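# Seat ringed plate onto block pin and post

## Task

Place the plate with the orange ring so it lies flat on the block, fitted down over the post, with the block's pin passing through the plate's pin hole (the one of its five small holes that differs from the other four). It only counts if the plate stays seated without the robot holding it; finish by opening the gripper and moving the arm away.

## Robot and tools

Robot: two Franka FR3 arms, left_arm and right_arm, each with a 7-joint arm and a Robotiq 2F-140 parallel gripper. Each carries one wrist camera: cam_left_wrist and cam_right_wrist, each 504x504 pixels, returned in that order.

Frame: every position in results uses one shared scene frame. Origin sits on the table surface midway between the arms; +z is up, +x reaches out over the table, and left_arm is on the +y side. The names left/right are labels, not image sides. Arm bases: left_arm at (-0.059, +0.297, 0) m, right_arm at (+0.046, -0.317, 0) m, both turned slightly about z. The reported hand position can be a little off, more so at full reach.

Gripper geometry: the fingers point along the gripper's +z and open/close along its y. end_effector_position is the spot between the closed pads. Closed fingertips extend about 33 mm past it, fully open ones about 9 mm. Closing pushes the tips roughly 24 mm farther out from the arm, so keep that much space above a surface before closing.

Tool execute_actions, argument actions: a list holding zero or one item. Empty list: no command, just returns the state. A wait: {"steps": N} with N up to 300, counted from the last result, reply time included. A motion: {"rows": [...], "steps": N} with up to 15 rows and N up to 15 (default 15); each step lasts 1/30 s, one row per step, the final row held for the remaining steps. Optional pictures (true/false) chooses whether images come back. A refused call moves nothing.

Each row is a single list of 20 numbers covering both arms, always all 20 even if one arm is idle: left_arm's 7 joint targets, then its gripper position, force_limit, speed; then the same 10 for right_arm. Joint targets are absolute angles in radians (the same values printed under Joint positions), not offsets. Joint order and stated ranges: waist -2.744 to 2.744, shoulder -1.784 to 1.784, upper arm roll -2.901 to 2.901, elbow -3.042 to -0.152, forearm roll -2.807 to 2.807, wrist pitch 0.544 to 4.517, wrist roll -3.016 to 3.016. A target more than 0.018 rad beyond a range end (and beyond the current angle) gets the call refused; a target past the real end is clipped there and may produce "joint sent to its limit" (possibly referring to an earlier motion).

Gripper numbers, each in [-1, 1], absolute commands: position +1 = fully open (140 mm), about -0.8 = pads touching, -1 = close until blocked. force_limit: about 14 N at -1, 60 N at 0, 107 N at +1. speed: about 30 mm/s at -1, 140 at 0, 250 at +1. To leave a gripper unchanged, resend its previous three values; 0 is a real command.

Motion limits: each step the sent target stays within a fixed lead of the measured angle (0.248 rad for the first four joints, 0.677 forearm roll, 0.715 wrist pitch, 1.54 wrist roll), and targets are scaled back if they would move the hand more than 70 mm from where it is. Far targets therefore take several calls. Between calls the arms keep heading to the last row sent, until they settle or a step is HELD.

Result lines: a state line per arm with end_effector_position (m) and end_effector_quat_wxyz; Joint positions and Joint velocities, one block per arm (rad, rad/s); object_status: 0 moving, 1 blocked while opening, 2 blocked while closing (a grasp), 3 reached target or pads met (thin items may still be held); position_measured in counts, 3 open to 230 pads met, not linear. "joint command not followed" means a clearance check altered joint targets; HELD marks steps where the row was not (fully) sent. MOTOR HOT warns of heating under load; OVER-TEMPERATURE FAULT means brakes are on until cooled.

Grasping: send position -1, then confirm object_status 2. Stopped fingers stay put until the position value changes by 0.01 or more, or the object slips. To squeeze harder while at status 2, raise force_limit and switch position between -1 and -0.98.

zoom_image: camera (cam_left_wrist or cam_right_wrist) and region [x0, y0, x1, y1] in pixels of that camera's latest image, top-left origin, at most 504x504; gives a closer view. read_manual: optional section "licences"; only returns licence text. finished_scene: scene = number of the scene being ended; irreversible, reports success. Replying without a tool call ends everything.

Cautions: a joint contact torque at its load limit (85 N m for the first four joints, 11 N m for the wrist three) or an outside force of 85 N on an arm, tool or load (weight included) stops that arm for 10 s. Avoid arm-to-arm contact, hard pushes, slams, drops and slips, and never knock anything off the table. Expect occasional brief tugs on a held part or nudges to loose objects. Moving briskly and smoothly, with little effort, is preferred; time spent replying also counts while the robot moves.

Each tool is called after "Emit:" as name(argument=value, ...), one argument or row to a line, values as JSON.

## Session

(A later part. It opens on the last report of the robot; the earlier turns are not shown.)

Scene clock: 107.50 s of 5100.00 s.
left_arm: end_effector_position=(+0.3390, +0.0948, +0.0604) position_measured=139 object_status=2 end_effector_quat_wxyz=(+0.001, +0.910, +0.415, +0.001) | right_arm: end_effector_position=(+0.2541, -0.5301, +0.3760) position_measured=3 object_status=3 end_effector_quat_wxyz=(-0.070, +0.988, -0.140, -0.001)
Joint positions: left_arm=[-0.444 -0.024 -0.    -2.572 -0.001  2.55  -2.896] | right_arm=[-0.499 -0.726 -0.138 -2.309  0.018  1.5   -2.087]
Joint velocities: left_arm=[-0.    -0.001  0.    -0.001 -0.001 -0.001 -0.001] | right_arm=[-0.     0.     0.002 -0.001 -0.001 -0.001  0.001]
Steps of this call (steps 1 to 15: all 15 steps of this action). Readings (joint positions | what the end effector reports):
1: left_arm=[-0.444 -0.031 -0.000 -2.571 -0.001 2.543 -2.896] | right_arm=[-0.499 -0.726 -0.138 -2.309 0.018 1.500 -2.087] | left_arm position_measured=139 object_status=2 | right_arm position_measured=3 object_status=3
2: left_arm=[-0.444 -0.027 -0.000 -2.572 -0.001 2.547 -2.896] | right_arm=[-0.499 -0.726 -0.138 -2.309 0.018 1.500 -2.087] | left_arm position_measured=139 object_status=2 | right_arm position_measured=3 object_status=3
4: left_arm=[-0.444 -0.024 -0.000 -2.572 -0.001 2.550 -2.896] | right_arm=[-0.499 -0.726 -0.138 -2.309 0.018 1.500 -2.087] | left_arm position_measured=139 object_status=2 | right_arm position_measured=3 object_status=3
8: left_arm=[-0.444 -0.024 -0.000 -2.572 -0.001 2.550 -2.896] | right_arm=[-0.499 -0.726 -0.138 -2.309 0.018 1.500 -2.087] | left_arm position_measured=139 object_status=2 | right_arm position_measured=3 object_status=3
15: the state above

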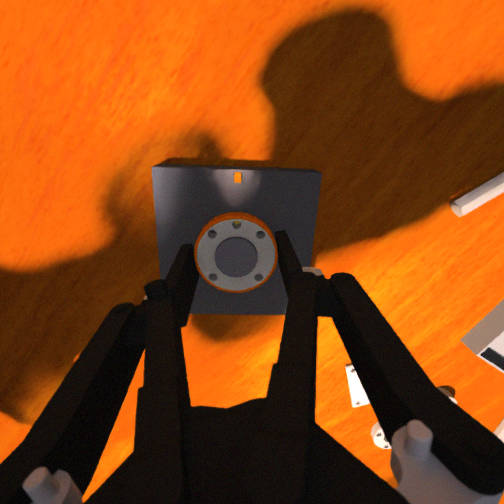

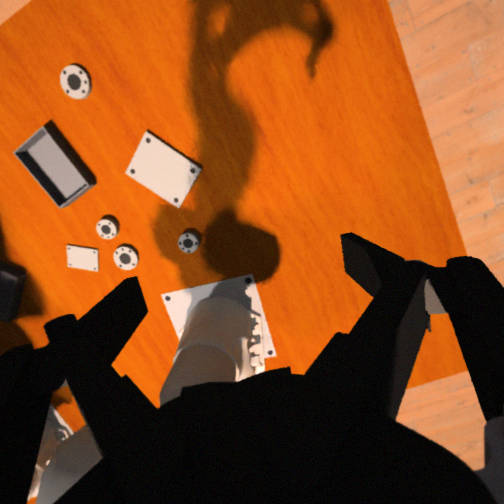

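Emit:
execute_actions(
  actions=[
    {"rows":[[-0.4465,-0.026,0,-2.572,0,2.55,-2.9,0.3,-0.3,-0.5,-0.5,-0.726,-0.137,-2.309,0.017,1.5,-2.087,1,0,0]]},
  ],
  pictures=false,
)

Emit:
execute_actions(
  actions=[
    {"rows":[[-0.38,-0.12,0,-2.53,0,2.41,-2.6,0.3,-0.3,-0.5,-0.5,-0.726,-0.137,-2.309,0.017,1.5,-2.087,1,0,0]]},
  ],
  pictures=false,
)

Emit:
execute_actions(
  actions=[
    {"rows":[[-0.3,-0.14,0,-2.5,0,2.36,-2.6,0.3,-0.3,-0.5,-0.5,-0.726,-0.137,-2.309,0.017,1.5,-2.087,1,0,0]]},
  ],
)

Emit:
zoom_image(
  camera="cam_left_wrist",
  region=[160,200,360,400],
)

Scene clock: 112.70 s of 5100.00 s.
left_arm: end_effector_position=(+0.3389, +0.0948, +0.0606) position_measured=91 object_status=0 end_effector_quat_wxyz=(+0.001, +0.910, +0.415, +0.001) | right_arm: end_effector_position=(+0.2541, -0.5301, +0.3760) position_measured=3 object_status=3 end_effector_quat_wxyz=(-0.070, +0.988, -0.140, -0.001)
Joint positions: left_arm=[-0.444 -0.025 -0.    -2.572 -0.001  2.55  -2.896] | right_arm=[-0.499 -0.726 -0.138 -2.309  0.018  1.5   -2.087]
Joint velocities: left_arm=[ 0.001 -0.     0.    -0.001 -0.    -0.     0.   ] | right_arm=[-0.001 -0.002  0.001  0.001  0.    -0.    -0.001]
Steps of this call (steps 1 to 15: the robot went on to your last target; steps 16 to 90: nothing new was sent; then 1.70 s passed at rest; steps 91 to 105: all 15 steps of this action). Readings (joint positions | what the end effector reports):
91: left_arm=[-0.444 -0.025 -0.000 -2.572 -0.001 2.550 -2.896] | right_arm=[-0.499 -0.726 -0.138 -2.309 0.018 1.500 -2.087] | left_arm position_measured=139 object_status=0 | right_arm position_measured=3 object_status=3
92: left_arm=[-0.444 -0.025 -0.000 -2.572 -0.001 2.550 -2.896] | right_arm=[-0.499 -0.726 -0.138 -2.309 0.018 1.500 -2.087] | left_arm position_measured=139 object_status=0 | right_arm position_measured=3 object_status=3
94: left_arm=[-0.444 -0.025 -0.000 -2.572 -0.001 2.550 -2.896] | right_arm=[-0.499 -0.726 -0.138 -2.309 0.018 1.500 -2.087] | left_arm position_measured=126 object_status=0 | right_arm position_measured=3 object_status=3
98: left_arm=[-0.444 -0.025 -0.000 -2.572 -0.001 2.550 -2.896] | right_arm=[-0.499 -0.726 -0.138 -2.309 0.018 1.500 -2.087] | left_arm position_measured=107 object_status=0 | right_arm position_measured=3 object_status=3
105: the state above

Scene clock: 113.20 s of 5100.00 s.
left_arm: end_effector_position=(+0.3577, +0.1173, +0.1091) position_measured=91 object_status=3 end_effector_quat_wxyz=(+0.004, +0.942, +0.336, +0.004) | right_arm: end_effector_position=(+0.2541, -0.5301, +0.3760) position_measured=3 object_status=3 end_effector_quat_wxyz=(-0.070, +0.988, -0.140, -0.001)
Joint positions: left_arm=[-0.382 -0.12   0.001 -2.529 -0.     2.421 -2.663] | right_arm=[-0.499 -0.726 -0.138 -2.309  0.018  1.5   -2.087]
Joint velocities: left_arm=[-0.     0.    -0.     0.     0.    -0.046  0.188] | right_arm=[-0.001  0.001  0.    -0.001  0.     0.    -0.   ]
Steps of this call (steps 1 to 15: all 15 steps of this action). Readings (joint positions | what the end effector reports):
1: left_arm=[-0.433 -0.036 -0.006 -2.569 -0.000 2.525 -2.870] | right_arm=[-0.499 -0.726 -0.138 -2.309 0.018 1.500 -2.087] | left_arm position_measured=91 object_status=0 | right_arm position_measured=3 object_status=3
2: left_arm=[-0.418 -0.059 -0.006 -2.561 -0.000 2.503 -2.842] | right_arm=[-0.499 -0.726 -0.138 -2.309 0.018 1.500 -2.087] | left_arm position_measured=91 object_status=0 | right_arm position_measured=3 object_status=3
4: left_arm=[-0.396 -0.097 -0.001 -2.541 -0.000 2.475 -2.796] | right_arm=[-0.499 -0.726 -0.138 -2.309 0.018 1.500 -2.087] | left_arm position_measured=91 object_status=3 | right_arm position_measured=3 object_status=3
8: left_arm=[-0.383 -0.120 0.001 -2.528 -0.000 2.444 -2.729] | right_arm=[-0.499 -0.726 -0.138 -2.309 0.018 1.500 -2.087] | left_arm position_measured=91 object_status=3 | right_arm position_measured=3 object_status=3
15: the state above

Scene clock: 113.70 s of 5100.00 s.
left_arm: end_effector_position=(+0.3725, +0.1510, +0.1241) position_measured=91 object_status=3 end_effector_quat_wxyz=(+0.002, +0.936, +0.353, +0.001) | right_arm: end_effector_position=(+0.2541, -0.5301, +0.3760) position_measured=3 object_status=3 end_effector_quat_wxyz=(-0.070, +0.988, -0.140, -0.001)
Joint positions: left_arm=[-0.302 -0.139  0.002 -2.501 -0.     2.366 -2.617] | right_arm=[-0.499 -0.726 -0.138 -2.309  0.018  1.5   -2.087]
Joint velocities: left_arm=[ 0.001 -0.    -0.    -0.     0.001 -0.018  0.036] | right_arm=[ 0.    -0.     0.001  0.002  0.    -0.001 -0.001]
Steps of this call (steps 1 to 15: all 15 steps of this action). Readings (joint positions | what the end effector reports):
1: left_arm=[-0.367 -0.121 -0.006 -2.525 -0.000 2.410 -2.657] | right_arm=[-0.499 -0.726 -0.138 -2.309 0.018 1.500 -2.087] | left_arm position_measured=91 object_status=3 | right_arm position_measured=3 object_status=3
2: left_arm=[-0.348 -0.125 -0.007 -2.518 -0.000 2.401 -2.652] | right_arm=[-0.499 -0.726 -0.138 -2.309 0.018 1.500 -2.087] | left_arm position_measured=91 object_status=3 | right_arm position_measured=3 object_status=3
4: left_arm=[-0.320 -0.133 -0.001 -2.507 -0.000 2.389 -2.643] | right_arm=[-0.499 -0.726 -0.138 -2.309 0.018 1.500 -2.087] | left_arm position_measured=91 object_status=3 | right_arm position_measured=3 object_status=3
8: left_arm=[-0.303 -0.139 0.002 -2.501 -0.000 2.376 -2.630] | right_arm=[-0.499 -0.726 -0.138 -2.309 0.018 1.500 -2.087] | left_arm position_measured=91 object_status=3 | right_arm position_measured=3 object_status=3
15: the state above

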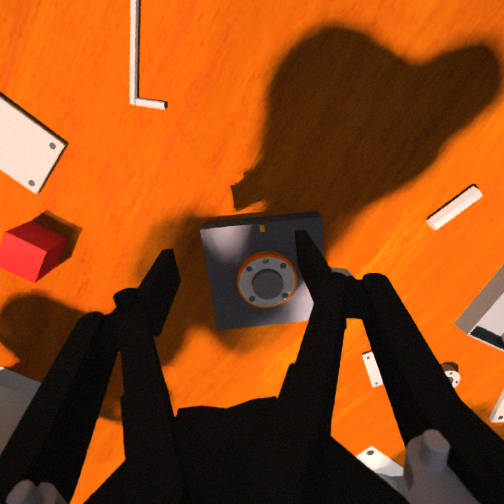

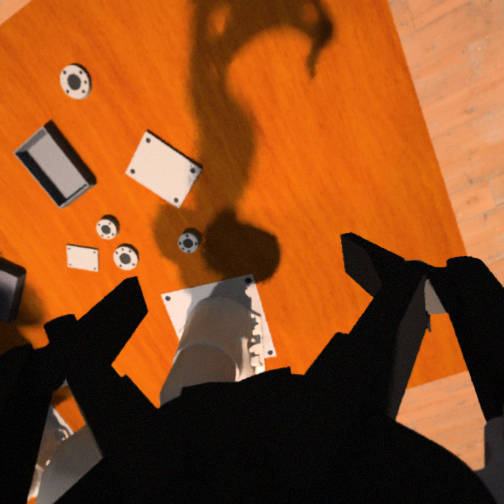

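Region (160, 200, 360, 400) of cam_left_wrist's 504x504 image, scaled by 2.520, with more detail than that image has.

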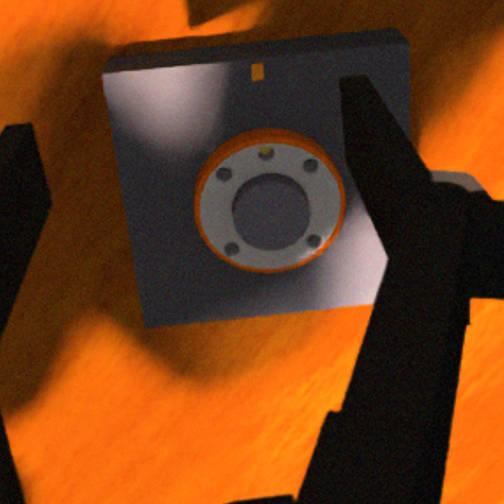

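Emit:
finished_scene(
  scene=1,
)

The scene is finished: the task was done.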